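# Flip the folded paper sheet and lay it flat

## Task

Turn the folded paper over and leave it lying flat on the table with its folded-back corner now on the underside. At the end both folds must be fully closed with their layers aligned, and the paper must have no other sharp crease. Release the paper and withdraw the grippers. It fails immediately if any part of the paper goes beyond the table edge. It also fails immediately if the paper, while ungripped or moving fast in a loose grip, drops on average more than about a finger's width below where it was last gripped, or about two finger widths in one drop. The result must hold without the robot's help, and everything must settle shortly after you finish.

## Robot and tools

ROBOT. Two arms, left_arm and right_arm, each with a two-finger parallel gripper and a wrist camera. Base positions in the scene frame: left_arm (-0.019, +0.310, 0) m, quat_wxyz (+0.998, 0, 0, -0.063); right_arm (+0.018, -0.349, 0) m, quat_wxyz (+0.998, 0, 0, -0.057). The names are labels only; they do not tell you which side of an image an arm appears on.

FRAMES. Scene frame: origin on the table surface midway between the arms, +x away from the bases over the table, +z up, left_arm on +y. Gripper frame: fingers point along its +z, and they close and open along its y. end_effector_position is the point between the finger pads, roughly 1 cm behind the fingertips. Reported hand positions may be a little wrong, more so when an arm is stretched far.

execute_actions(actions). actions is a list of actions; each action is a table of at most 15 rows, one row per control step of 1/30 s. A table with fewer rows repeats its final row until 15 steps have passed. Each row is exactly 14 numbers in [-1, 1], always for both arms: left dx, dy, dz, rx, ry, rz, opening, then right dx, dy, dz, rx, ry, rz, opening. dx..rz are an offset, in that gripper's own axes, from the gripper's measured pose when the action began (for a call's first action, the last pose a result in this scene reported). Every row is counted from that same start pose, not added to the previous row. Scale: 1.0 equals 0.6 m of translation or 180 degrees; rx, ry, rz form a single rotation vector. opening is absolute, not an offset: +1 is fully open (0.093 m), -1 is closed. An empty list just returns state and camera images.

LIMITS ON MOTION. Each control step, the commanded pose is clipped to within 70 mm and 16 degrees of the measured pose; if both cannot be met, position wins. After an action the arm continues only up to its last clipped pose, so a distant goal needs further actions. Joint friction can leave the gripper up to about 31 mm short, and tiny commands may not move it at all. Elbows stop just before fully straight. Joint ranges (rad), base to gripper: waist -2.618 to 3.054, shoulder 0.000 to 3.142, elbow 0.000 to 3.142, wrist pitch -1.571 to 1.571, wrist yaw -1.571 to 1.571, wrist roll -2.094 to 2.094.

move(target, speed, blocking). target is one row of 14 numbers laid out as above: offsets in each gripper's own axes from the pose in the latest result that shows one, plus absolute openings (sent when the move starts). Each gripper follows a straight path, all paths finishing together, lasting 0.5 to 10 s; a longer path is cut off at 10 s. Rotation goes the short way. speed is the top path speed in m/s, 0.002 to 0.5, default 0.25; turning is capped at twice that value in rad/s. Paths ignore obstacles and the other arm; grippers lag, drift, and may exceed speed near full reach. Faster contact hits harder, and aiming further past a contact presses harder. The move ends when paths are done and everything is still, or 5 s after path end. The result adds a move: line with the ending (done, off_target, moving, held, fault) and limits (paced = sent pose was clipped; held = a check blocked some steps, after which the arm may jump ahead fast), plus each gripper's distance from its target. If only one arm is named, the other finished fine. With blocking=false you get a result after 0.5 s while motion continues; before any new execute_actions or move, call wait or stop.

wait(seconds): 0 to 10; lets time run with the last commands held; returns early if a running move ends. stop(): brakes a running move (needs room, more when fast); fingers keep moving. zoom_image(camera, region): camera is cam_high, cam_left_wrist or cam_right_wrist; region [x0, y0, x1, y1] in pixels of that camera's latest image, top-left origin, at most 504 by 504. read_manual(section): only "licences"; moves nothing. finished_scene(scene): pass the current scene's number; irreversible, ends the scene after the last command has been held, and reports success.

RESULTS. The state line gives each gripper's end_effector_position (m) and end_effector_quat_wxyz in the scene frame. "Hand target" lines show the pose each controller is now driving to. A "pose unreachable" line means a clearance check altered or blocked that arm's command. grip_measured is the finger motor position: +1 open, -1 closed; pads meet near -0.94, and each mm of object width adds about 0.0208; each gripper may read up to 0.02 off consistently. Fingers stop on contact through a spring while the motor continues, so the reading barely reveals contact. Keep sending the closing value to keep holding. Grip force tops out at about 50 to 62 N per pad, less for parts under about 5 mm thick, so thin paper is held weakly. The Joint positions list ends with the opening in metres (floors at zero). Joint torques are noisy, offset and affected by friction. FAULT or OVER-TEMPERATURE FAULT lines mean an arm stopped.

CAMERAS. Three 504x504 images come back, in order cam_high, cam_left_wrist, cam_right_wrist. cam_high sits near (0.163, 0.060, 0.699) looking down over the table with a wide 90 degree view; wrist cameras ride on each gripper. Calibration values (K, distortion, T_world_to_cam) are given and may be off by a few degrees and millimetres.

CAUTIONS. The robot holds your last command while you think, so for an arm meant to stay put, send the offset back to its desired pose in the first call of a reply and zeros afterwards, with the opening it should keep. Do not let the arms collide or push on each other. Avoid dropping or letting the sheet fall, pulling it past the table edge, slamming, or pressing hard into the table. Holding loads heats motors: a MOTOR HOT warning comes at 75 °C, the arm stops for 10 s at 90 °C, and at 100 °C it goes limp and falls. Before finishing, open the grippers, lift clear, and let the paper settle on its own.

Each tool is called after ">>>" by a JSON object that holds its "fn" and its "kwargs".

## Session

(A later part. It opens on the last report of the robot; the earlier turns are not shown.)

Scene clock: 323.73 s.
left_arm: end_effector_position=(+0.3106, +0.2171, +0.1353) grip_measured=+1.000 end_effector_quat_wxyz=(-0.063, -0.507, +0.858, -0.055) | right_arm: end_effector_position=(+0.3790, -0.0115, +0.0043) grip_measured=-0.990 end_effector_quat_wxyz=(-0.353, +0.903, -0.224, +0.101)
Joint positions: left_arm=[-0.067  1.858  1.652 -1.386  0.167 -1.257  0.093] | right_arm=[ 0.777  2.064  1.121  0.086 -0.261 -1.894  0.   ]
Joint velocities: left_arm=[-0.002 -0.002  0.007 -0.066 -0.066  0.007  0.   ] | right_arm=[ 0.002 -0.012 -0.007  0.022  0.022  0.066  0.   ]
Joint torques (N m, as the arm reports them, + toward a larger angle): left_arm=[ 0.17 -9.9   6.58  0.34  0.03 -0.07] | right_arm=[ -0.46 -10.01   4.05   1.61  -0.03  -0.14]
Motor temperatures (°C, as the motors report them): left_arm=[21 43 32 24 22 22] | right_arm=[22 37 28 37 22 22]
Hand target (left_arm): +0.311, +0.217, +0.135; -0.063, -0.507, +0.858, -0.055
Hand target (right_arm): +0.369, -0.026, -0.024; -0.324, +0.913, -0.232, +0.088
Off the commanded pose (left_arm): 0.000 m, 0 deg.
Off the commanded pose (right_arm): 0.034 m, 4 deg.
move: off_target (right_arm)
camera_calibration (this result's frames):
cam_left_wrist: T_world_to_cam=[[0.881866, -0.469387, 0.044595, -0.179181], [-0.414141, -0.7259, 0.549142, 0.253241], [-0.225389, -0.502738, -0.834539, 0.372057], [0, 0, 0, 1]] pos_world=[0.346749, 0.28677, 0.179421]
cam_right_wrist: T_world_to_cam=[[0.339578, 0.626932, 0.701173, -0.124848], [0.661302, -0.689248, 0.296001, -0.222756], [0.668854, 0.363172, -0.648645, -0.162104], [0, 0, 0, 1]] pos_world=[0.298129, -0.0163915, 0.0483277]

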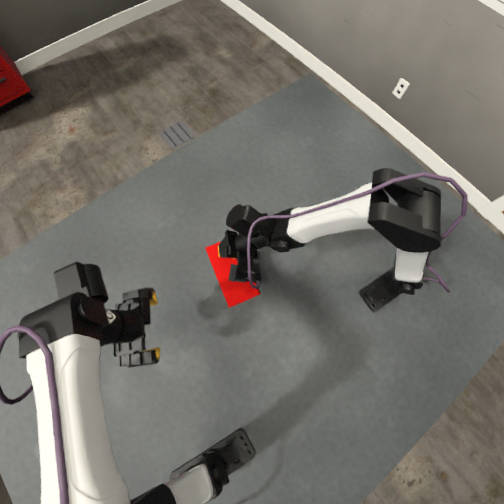

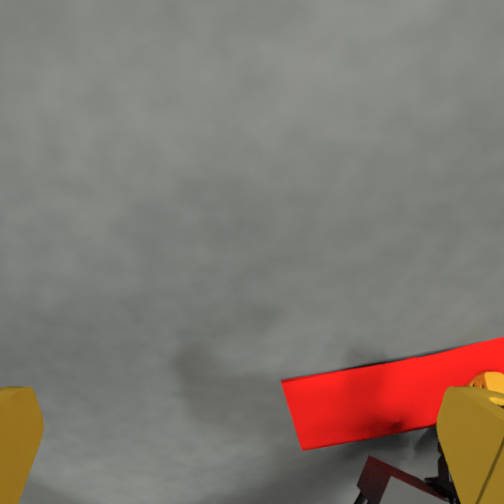

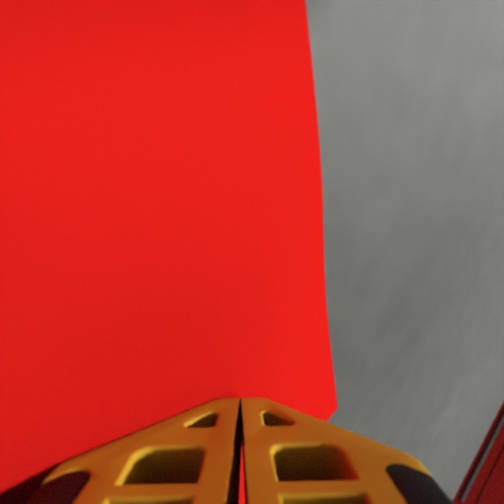

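>>> {"fn": "move", "kwargs": {"target": [0,0,0,0,0,0,1,0,0.06,0.02,0.01,0,0,-1], "speed": 0.08}}

>>> {"fn": "move", "kwargs": {"target": [0,0,0,0,0,0,1,0,-0.04,-0.036,0,0,0,-1], "speed": 0.1}}

>>> {"fn": "move", "kwargs": {"target": [0,0,0,0,0,0,1,-0.058,-0.032,0.026,0,0,0,-1], "speed": 0.1}}

>>> {"fn": "move", "kwargs": {"target": [0,0,0,0,0,0,1,0,0.085,0.047,-0.015,0,0,-1], "speed": 0.06}}

Scene clock: 328.27 s.
left_arm: end_effector_position=(+0.3106, +0.2171, +0.1353) grip_measured=+1.000 end_effector_quat_wxyz=(-0.063, -0.507, +0.858, -0.055) | right_arm: end_effector_position=(+0.3808, -0.0099, +0.0069) grip_measured=-0.990 end_effector_quat_wxyz=(-0.405, +0.882, -0.207, +0.122)
Joint positions: left_arm=[-0.067  1.858  1.652 -1.386  0.167 -1.257  0.093] | right_arm=[ 0.764  2.064  1.022  0.305 -0.302 -1.895  0.   ]
Joint velocities: left_arm=[-0.002  0.002 -0.002  0.037  0.037 -0.037  0.   ] | right_arm=[-0.002 -0.002 -0.022  0.007 -0.051  0.007  0.   ]
Joint torques (N m, as the arm reports them, + toward a larger angle): left_arm=[ 0.22 -9.84  6.56  0.34  0.04 -0.08] | right_arm=[-0.73 -8.9   4.03  1.56  0.   -0.13]
Motor temperatures (°C, as the motors report them): left_arm=[21 43 32 23 22 22] | right_arm=[22 37 28 38 22 22]
Hand target (left_arm): +0.311, +0.217, +0.135; -0.063, -0.507, +0.858, -0.055
Hand target (right_arm): +0.370, -0.028, -0.027; -0.368, +0.897, -0.222, +0.104
Off the commanded pose (left_arm): 0.000 m, 0 deg.
Off the commanded pose (right_arm): 0.041 m, 5 deg.
move: off_target (right_arm)
camera_calibration (this result's frames):
cam_left_wrist: T_world_to_cam=[[0.881866, -0.469387, 0.044595, -0.179181], [-0.414141, -0.7259, 0.549142, 0.253241], [-0.225389, -0.502738, -0.834539, 0.372057], [0, 0, 0, 1]] pos_world=[0.346749, 0.28677, 0.179421]
cam_right_wrist: T_world_to_cam=[[0.273249, 0.560794, 0.781566, -0.104247], [0.650297, -0.706394, 0.279502, -0.219454], [0.708836, 0.431876, -0.557704, -0.17728], [0, 0, 0, 1]] pos_world=[0.296858, -0.0199964, 0.0439436]

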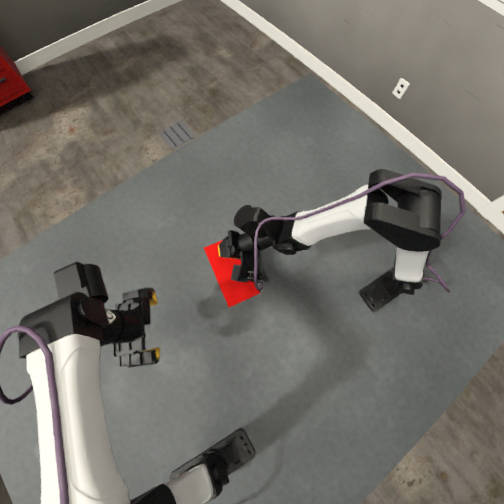

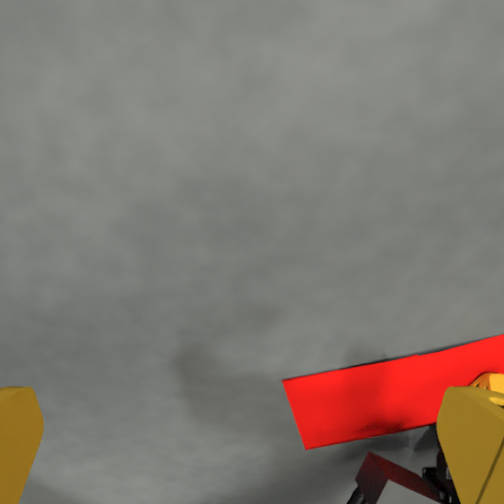

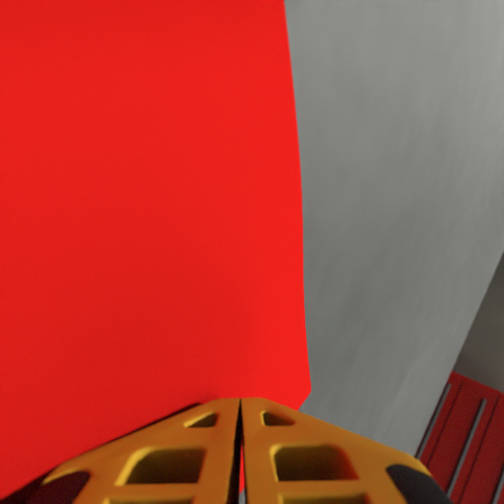

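Scene clock: 329.23 s.
left_arm: end_effector_position=(+0.3106, +0.2171, +0.1353) grip_measured=+1.000 end_effector_quat_wxyz=(-0.063, -0.507, +0.858, -0.055) | right_arm: end_effector_position=(+0.3737, -0.0151, +0.0262) grip_measured=-0.990 end_effector_quat_wxyz=(-0.397, +0.886, -0.210, +0.114)
Joint positions: left_arm=[-0.067  1.858  1.652 -1.386  0.167 -1.257  0.093] | right_arm=[ 0.764  1.986  1.022  0.203 -0.303 -1.895  0.   ]
Joint velocities: left_arm=[-0.007 -0.022 -0.002  0.051  0.051 -0.066  0.   ] | right_arm=[-0.007 -0.002  0.002 -0.051  0.022  0.007  0.   ]
Joint torques (N m, as the arm reports them, + toward a larger angle): left_arm=[ 0.19 -9.83  6.68  0.35  0.02 -0.07] | right_arm=[  0.21 -12.93   9.27   1.6   -0.14  -0.05]
Motor temperatures (°C, as the motors report them): left_arm=[21 42 32 23 22 22] | right_arm=[22 38 28 38 22 22]
Hand target (left_arm): +0.311, +0.217, +0.135; -0.063, -0.507, +0.858, -0.055
Hand target (right_arm): +0.379, -0.011, +0.039; -0.406, +0.882, -0.207, +0.122
Off the commanded pose (left_arm): 0.000 m, 0 deg.
Off the commanded pose (right_arm): 0.015 m, 1 deg.
move: off_target (right_arm)
camera_calibration (this result's frames):
cam_left_wrist: T_world_to_cam=[[0.881866, -0.469387, 0.044595, -0.179181], [-0.414141, -0.7259, 0.549142, 0.253241], [-0.225389, -0.502738, -0.834539, 0.372057], [0, 0, 0, 1]] pos_world=[0.346749, 0.28677, 0.179421]
cam_right_wrist: T_world_to_cam=[[0.287729, 0.571646, 0.768396, -0.119399], [0.656252, -0.702038, 0.276543, -0.225963], [0.697528, 0.424692, -0.577141, -0.15466], [0, 0, 0, 1]] pos_world=[0.290523, -0.0246972, 0.0649735]

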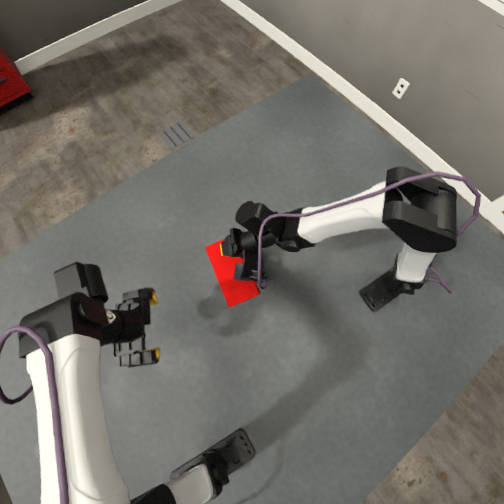

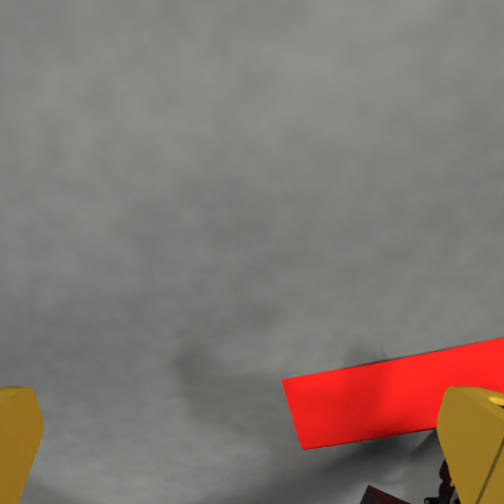

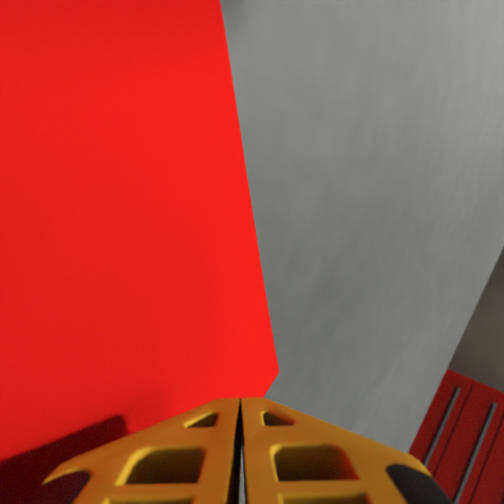

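Scene clock: 330.10 s.
left_arm: end_effector_position=(+0.3106, +0.2171, +0.1353) grip_measured=+1.000 end_effector_quat_wxyz=(-0.063, -0.507, +0.858, -0.055) | right_arm: end_effector_position=(+0.3497, +0.0175, +0.0280) grip_measured=-0.990 end_effector_quat_wxyz=(-0.395, +0.889, -0.204, +0.113)
Joint positions: left_arm=[-0.067  1.858  1.652 -1.386  0.167 -1.257  0.093] | right_arm=[ 0.871  1.99   1.04   0.202 -0.23  -1.833  0.   ]
Joint velocities: left_arm=[ 0.002 -0.002 -0.002 -0.066  0.007  0.051  0.   ] | right_arm=[-0.007  0.017 -0.012  0.022  0.066  0.051  0.   ]
Joint torques (N m, as the arm reports them, + toward a larger angle): left_arm=[ 0.2  -9.86  6.56  0.34  0.02 -0.06] | right_arm=[  0.32 -10.52   9.61   1.71  -0.04   0.03]
Motor temperatures (°C, as the motors report them): left_arm=[21 42 32 23 22 22] | right_arm=[22 38 28 38 22 22]
Hand target (left_arm): +0.311, +0.217, +0.135; -0.063, -0.507, +0.858, -0.055
Hand target (right_arm): +0.355, +0.022, +0.029; -0.396, +0.886, -0.210, +0.115
Off the commanded pose (left_arm): 0.000 m, 0 deg.
Off the commanded pose (right_arm): 0.007 m, 1 deg.
move: done
camera_calibration (this result's frames):
cam_left_wrist: T_world_to_cam=[[0.881866, -0.469387, 0.044595, -0.179181], [-0.414141, -0.7259, 0.549142, 0.253241], [-0.225389, -0.502738, -0.834539, 0.372057], [0, 0, 0, 1]] pos_world=[0.346749, 0.28677, 0.179421]
cam_right_wrist: T_world_to_cam=[[0.280017, 0.58113, 0.764119, -0.12986], [0.664914, -0.691532, 0.282263, -0.19117], [0.692444, 0.429035, -0.580042, -0.14893], [0, 0, 0, 1]] pos_world=[0.2666, 0.00716135, 0.0668029]

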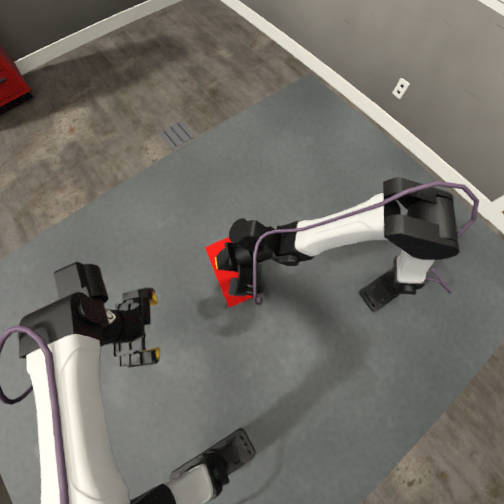

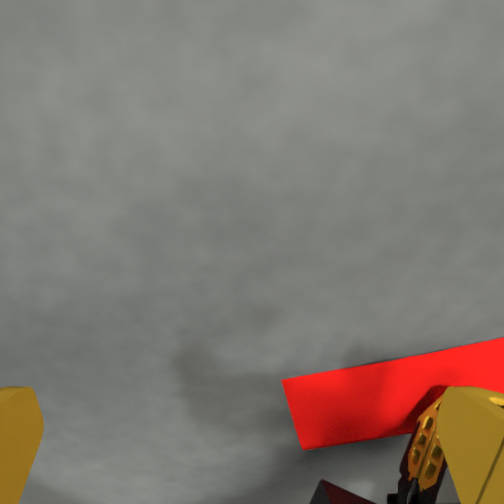

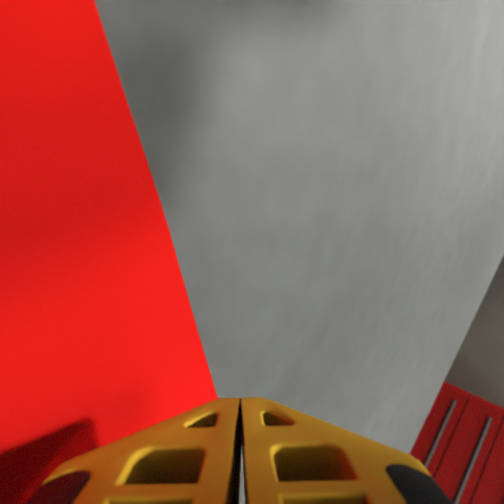

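Scene clock: 331.37 s.
left_arm: end_effector_position=(+0.3106, +0.2171, +0.1353) grip_measured=+1.000 end_effector_quat_wxyz=(-0.063, -0.507, +0.858, -0.055) | right_arm: end_effector_position=(+0.3565, +0.0243, +0.0074) grip_measured=-0.990 end_effector_quat_wxyz=(-0.411, +0.881, -0.197, +0.124)
Joint positions: left_arm=[-0.067  1.858  1.652 -1.386  0.167 -1.257  0.093] | right_arm=[ 0.871  2.076  1.025  0.346 -0.232 -1.838  0.   ]
Joint velocities: left_arm=[-0.002 -0.007  0.002 -0.007  0.022 -0.095  0.   ] | right_arm=[ 0.002  0.012  0.002  0.037 -0.051 -0.022  0.   ]
Joint torques (N m, as the arm reports them, + toward a larger angle): left_arm=[ 0.19 -9.83  6.6   0.33  0.02 -0.07] | right_arm=[-0.67 -9.43  3.35  1.66 -0.07 -0.15]
Motor temperatures (°C, as the motors report them): left_arm=[21 42 32 23 22 22] | right_arm=[22 38 28 38 22 22]
Hand target (left_arm): +0.311, +0.217, +0.135; -0.063, -0.507, +0.858, -0.055
Hand target (right_arm): +0.345, +0.005, -0.027; -0.374, +0.898, -0.207, +0.107
Off the commanded pose (left_arm): 0.000 m, 0 deg.
Off the commanded pose (right_arm): 0.042 m, 5 deg.
move: off_target (right_arm)
camera_calibration (this result's frames):
cam_left_wrist: T_world_to_cam=[[0.881866, -0.469387, 0.044595, -0.179181], [-0.414141, -0.7259, 0.549142, 0.253241], [-0.225389, -0.502738, -0.834539, 0.372057], [0, 0, 0, 1]] pos_world=[0.346749, 0.28677, 0.179421]
cam_right_wrist: T_world_to_cam=[[0.250614, 0.56011, 0.789601, -0.109138], [0.658324, -0.696613, 0.285201, -0.182741], [0.70979, 0.448338, -0.543315, -0.175412], [0, 0, 0, 1]] pos_world=[0.27216, 0.0124736, 0.0429894]

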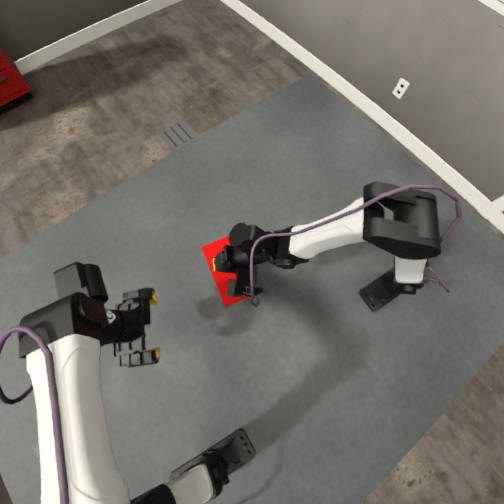

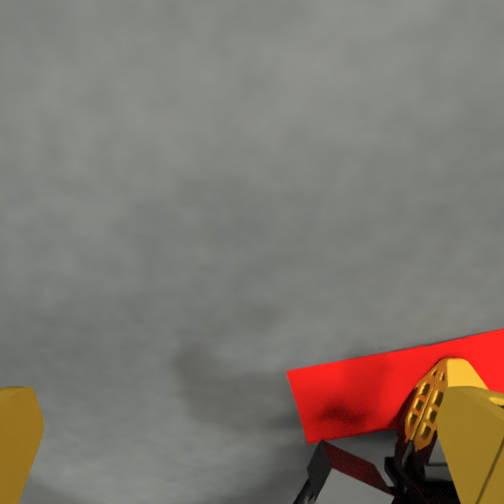

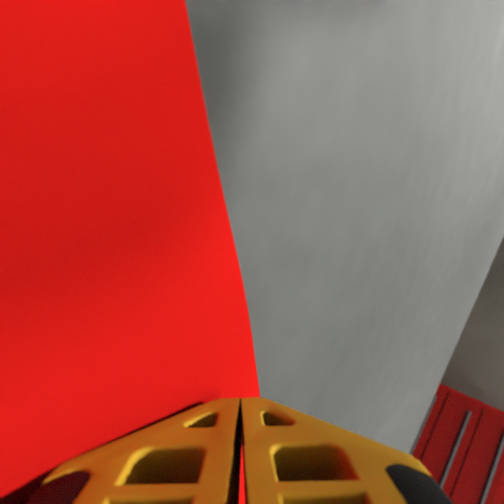

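>>> {"fn": "execute_actions", "kwargs": {"actions": [[[0,0,0,0,0,0,1,0,0.06,0.015,-0.03,0,0,-1],[0,0,0,0,0,0,1,0,0.06,0.015,-0.035,0,0,-1],[0,0,0,0,0,0,1,0,0.06,0.015,-0.04,0,0,-1],[0,0,0,0,0,0,1,0,0.06,0.015,-0.045,0,0,-1],[0,0,0,0,0,0,1,0,0.06,0.015,-0.05,0,0,-1],[0,0,0,0,0,0,1,0,0.06,0.015,-0.055,0,0,-1],[0,0,0,0,0,0,1,0,0.06,0.015,-0.06,0,0,-1],[0,0,0,0,0,0,1,0,0.06,0.015,-0.065,0,0,-1],[0,0,0,0,0,0,1,0,0.06,0.015,-0.07,0,0,-1]]]}}

>>> {"fn": "move", "kwargs": {"target": [0,0,0,0,0,0,1,0,-0.045,-0.045,0,0,0,-1], "speed": 0.1}}

>>> {"fn": "move", "kwargs": {"target": [0,0,0,0,0,0,1,0.03,0.15,-0.27,0.03,0.03,0.03,-1], "speed": 0.25}}

Scene clock: 337.80 s.
left_arm: end_effector_position=(+0.3106, +0.2171, +0.1353) grip_measured=+1.000 end_effector_quat_wxyz=(-0.063, -0.507, +0.858, -0.055) | right_arm: end_effector_position=(+0.3586, +0.0218, +0.0050) grip_measured=-0.990 end_effector_quat_wxyz=(-0.369, +0.900, -0.201, +0.116)
Joint positions: left_arm=[-0.067  1.858  1.652 -1.386  0.167 -1.257  0.093] | right_arm=[ 0.874  2.077  1.105  0.173 -0.202 -1.86   0.   ]
Joint velocities: left_arm=[-0.002 -0.007 -0.007 -0.051  0.022  0.022  0.   ] | right_arm=[ 0.012  0.017  0.071 -0.227  0.022 -0.007  0.   ]
Joint torques (N m, as the arm reports them, + toward a larger angle): left_arm=[ 0.2  -9.86  6.64  0.35  0.03 -0.08] | right_arm=[ 0.34 -9.38  8.1   1.04  0.17 -0.17]
Motor temperatures (°C, as the motors report them): left_arm=[21 41 32 23 22 22] | right_arm=[22 38 28 38 22 22]
Hand target (left_arm): +0.311, +0.217, +0.135; -0.063, -0.507, +0.858, -0.055
Hand target (right_arm): +0.350, +0.008, -0.024; -0.315, +0.921, -0.208, +0.101
Off the commanded pose (left_arm): 0.000 m, 0 deg.
Off the commanded pose (right_arm): 0.034 m, 7 deg.
camera_calibration (this result's frames):
cam_left_wrist: T_world_to_cam=[[0.881866, -0.469387, 0.044595, -0.179181], [-0.414141, -0.7259, 0.549142, 0.253241], [-0.225389, -0.502738, -0.834539, 0.372057], [0, 0, 0, 1]] pos_world=[0.346749, 0.28677, 0.179421]
cam_right_wrist: T_world_to_cam=[[0.282299, 0.624635, 0.728106, -0.118868], [0.667565, -0.672981, 0.318518, -0.189211], [0.688959, 0.39614, -0.606966, -0.168239], [0, 0, 0, 1]] pos_world=[0.275777, 0.0135598, 0.0447002]

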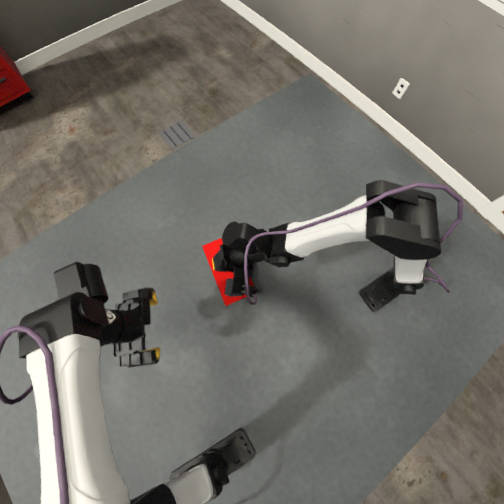

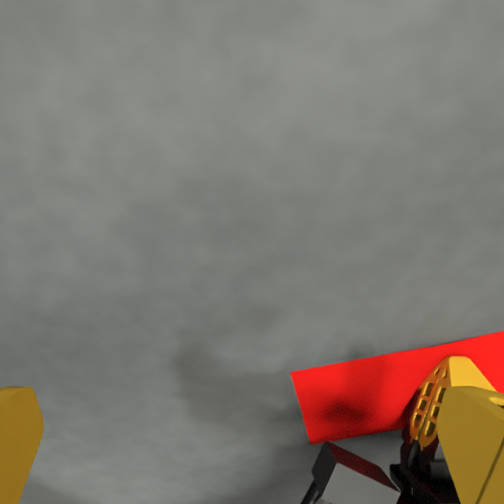

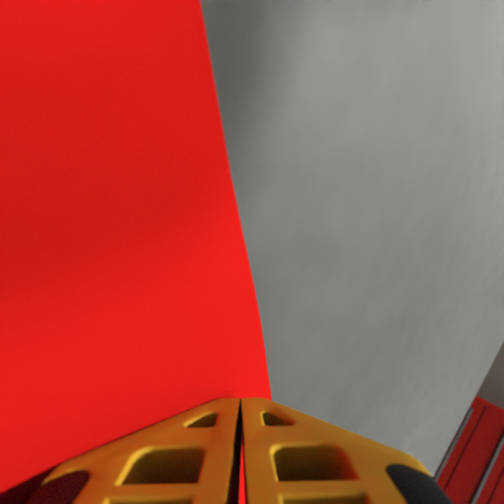

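Scene clock: 338.60 s.
left_arm: end_effector_position=(+0.3106, +0.2171, +0.1353) grip_measured=+1.000 end_effector_quat_wxyz=(-0.063, -0.507, +0.858, -0.055) | right_arm: end_effector_position=(+0.3531, +0.0167, +0.0296) grip_measured=-0.990 end_effector_quat_wxyz=(-0.361, +0.904, -0.203, +0.111)
Joint positions: left_arm=[-0.067  1.858  1.652 -1.386  0.167 -1.257  0.093] | right_arm=[ 0.874  1.996  1.119  0.059 -0.203 -1.86   0.   ]
Joint velocities: left_arm=[-0.007 -0.012 -0.022 -0.051 -0.007 -0.007  0.   ] | right_arm=[-0.002 -0.007  0.017 -0.11  -0.037  0.022  0.   ]
Joint torques (N m, as the arm reports them, + toward a larger angle): left_arm=[ 0.24 -9.93  6.6   0.35  0.02 -0.06] | right_arm=[  0.43 -13.45   9.75   1.57  -0.08  -0.03]
Motor temperatures (°C, as the motors report them): left_arm=[21 41 32 23 22 22] | right_arm=[22 38 28 38 22 22]
Hand target (left_arm): +0.311, +0.217, +0.135; -0.063, -0.507, +0.858, -0.055
Hand target (right_arm): +0.356, +0.022, +0.043; -0.369, +0.900, -0.201, +0.116
Off the commanded pose (left_arm): 0.000 m, 0 deg.
Off the commanded pose (right_arm): 0.015 m, 1 deg.
move: off_target (right_arm)
camera_calibration (this result's frames):
cam_left_wrist: T_world_to_cam=[[0.881866, -0.469387, 0.044595, -0.179181], [-0.414141, -0.7259, 0.549142, 0.253241], [-0.225389, -0.502738, -0.834539, 0.372057], [0, 0, 0, 1]] pos_world=[0.346749, 0.28677, 0.179421]
cam_right_wrist: T_world_to_cam=[[0.292817, 0.634553, 0.715263, -0.13549], [0.672699, -0.668325, 0.317519, -0.198623], [0.679511, 0.388182, -0.622559, -0.143554], [0, 0, 0, 1]] pos_world=[0.270834, 0.00895577, 0.0706063]

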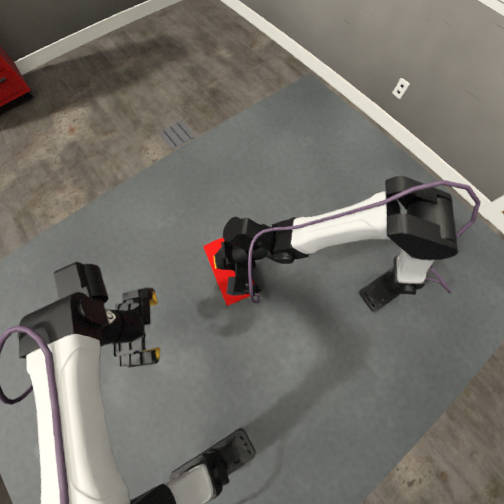

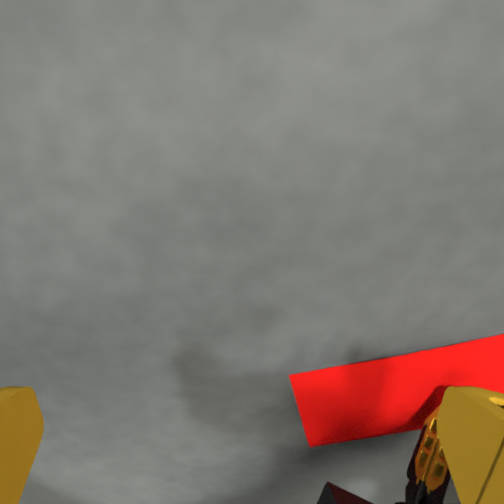

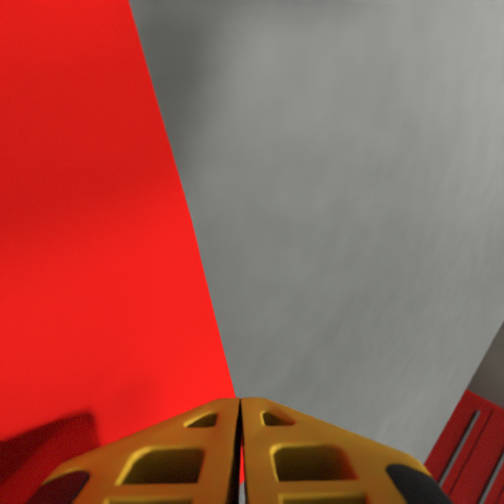

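Scene clock: 340.03 s.
left_arm: end_effector_position=(+0.3106, +0.2171, +0.1353) grip_measured=+1.000 end_effector_quat_wxyz=(-0.063, -0.507, +0.858, -0.055) | right_arm: end_effector_position=(+0.2918, -0.1419, +0.0878) grip_measured=-0.990 end_effector_quat_wxyz=(-0.405, +0.864, -0.257, +0.151)
Joint positions: left_arm=[-0.067  1.858  1.652 -1.386  0.167 -1.257  0.093] | right_arm=[ 0.597  1.284  0.529  0.029 -0.339 -1.927  0.   ]
Joint velocities: left_arm=[-0.002 -0.002 -0.022 -0.007  0.007  0.022  0.   ] | right_arm=[ 0.002 -0.012 -0.007  0.007  0.022  0.037  0.   ]
Joint torques (N m, as the arm reports them, + toward a larger angle): left_arm=[ 0.21 -9.89  6.55  0.35  0.03 -0.05] | right_arm=[-0.58 -6.28  6.06  1.62 -0.31 -0.11]
Motor temperatures (°C, as the motors report them): left_arm=[21 41 33 23 22 22] | right_arm=[22 39 28 38 22 22]
Hand target (left_arm): +0.311, +0.217, +0.135; -0.063, -0.507, +0.858, -0.055
Hand target (right_arm): +0.285, -0.147, +0.081; -0.400, +0.868, -0.258, +0.144
Off the commanded pose (left_arm): 0.000 m, 0 deg.
Off the commanded pose (right_arm): 0.009 m, 1 deg.
move: done
camera_calibration (this result's frames):
cam_left_wrist: T_world_to_cam=[[0.881866, -0.469387, 0.044595, -0.179181], [-0.414141, -0.7259, 0.549142, 0.253241], [-0.225389, -0.502738, -0.834539, 0.372057], [0, 0, 0, 1]] pos_world=[0.346749, 0.28677, 0.179421]
cam_right_wrist: T_world_to_cam=[[0.323891, 0.514915, 0.793698, -0.0915163], [0.557146, -0.781836, 0.27986, -0.260984], [0.764646, 0.351561, -0.540112, -0.0413556], [0, 0, 0, 1]] pos_world=[0.20667, -0.142384, 0.123339]

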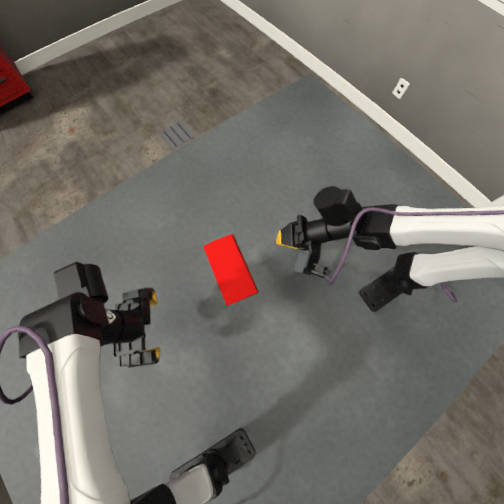

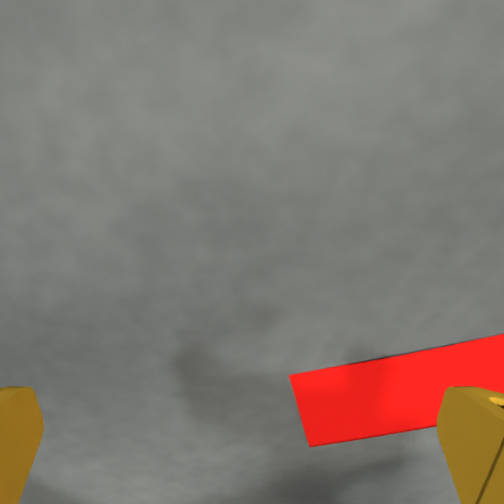

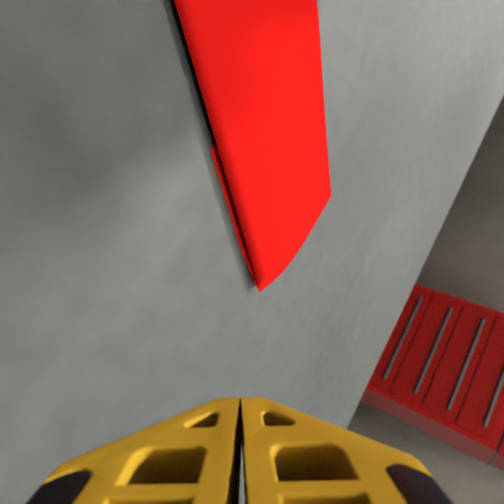

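>>> {"fn": "move", "kwargs": {"target": [-0.05,0.05,-0.05,0,0,0,1,0.1,-0.08,-0.12,0,0.08,0.12,-1], "speed": 0.3}}

>>> {"fn": "finished_scene", "kwargs": {"scene": 1}}

Scene clock: 344.83 s.
left_arm: end_effector_position=(+0.2998, +0.2589, +0.1485) grip_measured=+1.000 end_effector_quat_wxyz=(-0.075, -0.507, +0.857, -0.050) | right_arm: end_effector_position=(+0.3178, -0.1926, +0.1597) grip_measured=-0.990 end_effector_quat_wxyz=(-0.383, +0.785, -0.457, +0.169)
Joint positions: left_arm=[ 0.054  1.826  1.661 -1.473  0.167 -1.134  0.093] | right_arm=[ 0.506  1.129  0.753 -0.346 -0.178 -1.615  0.   ]
Joint velocities: left_arm=[-0.002  0.007 -0.007  0.007  0.066  0.022  0.   ] | right_arm=[ 0.007 -0.002  0.012  0.007 -0.037 -0.037  0.   ]
Joint torques (N m, as the arm reports them, + toward a larger angle): left_arm=[  1.07 -10.9    7.92   0.16   0.01  -0.03] | right_arm=[-0.53 -5.06 11.16  1.68 -0.04  0.03]
Motor temperatures (°C, as the motors report them): left_arm=[21 41 33 23 22 22] | right_arm=[22 38 28 38 22 22]
Hand target (left_arm): +0.300, +0.263, +0.159; -0.064, -0.507, +0.858, -0.054
Hand target (right_arm): +0.322, -0.195, +0.173; -0.390, +0.776, -0.463, +0.178
Off the commanded pose (left_arm): 0.011 m, 1 deg.
Off the commanded pose (right_arm): 0.015 m, 2 deg.
move: off_target (left_arm, right_arm)
camera_calibration (this result's frames):
cam_left_wrist: T_world_to_cam=[[0.882147, -0.470401, 0.023236, -0.147275], [-0.400972, -0.724236, 0.560985, 0.265674], [-0.247059, -0.504188, -0.8275, 0.407471], [0, 0, 0, 1]] pos_world=[0.337115, 0.328574, 0.191565]
cam_right_wrist: T_world_to_cam=[[0.581716, 0.264224, 0.769281, -0.257185], [0.220216, -0.961607, 0.163759, -0.244252], [0.783015, 0.0741465, -0.617568, -0.0514321], [0, 0, 0, 1]] pos_world=[0.243669, -0.163106, 0.206083]

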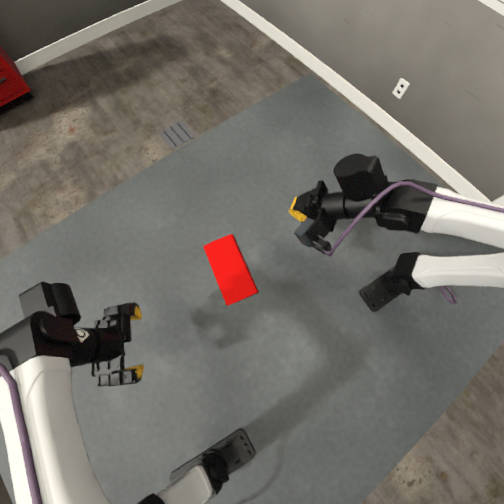

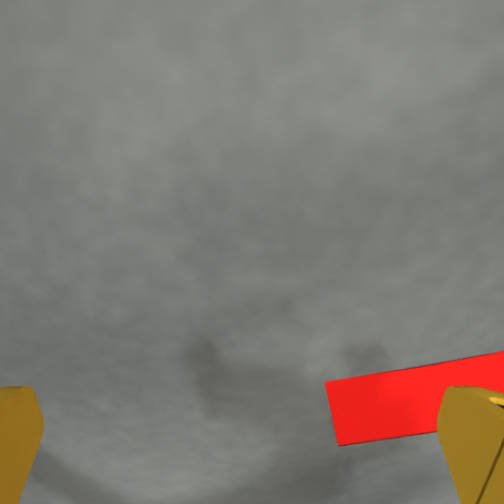

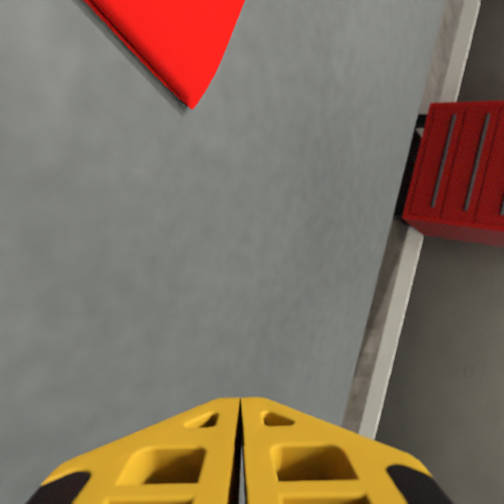

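The scene is finished: the task was done.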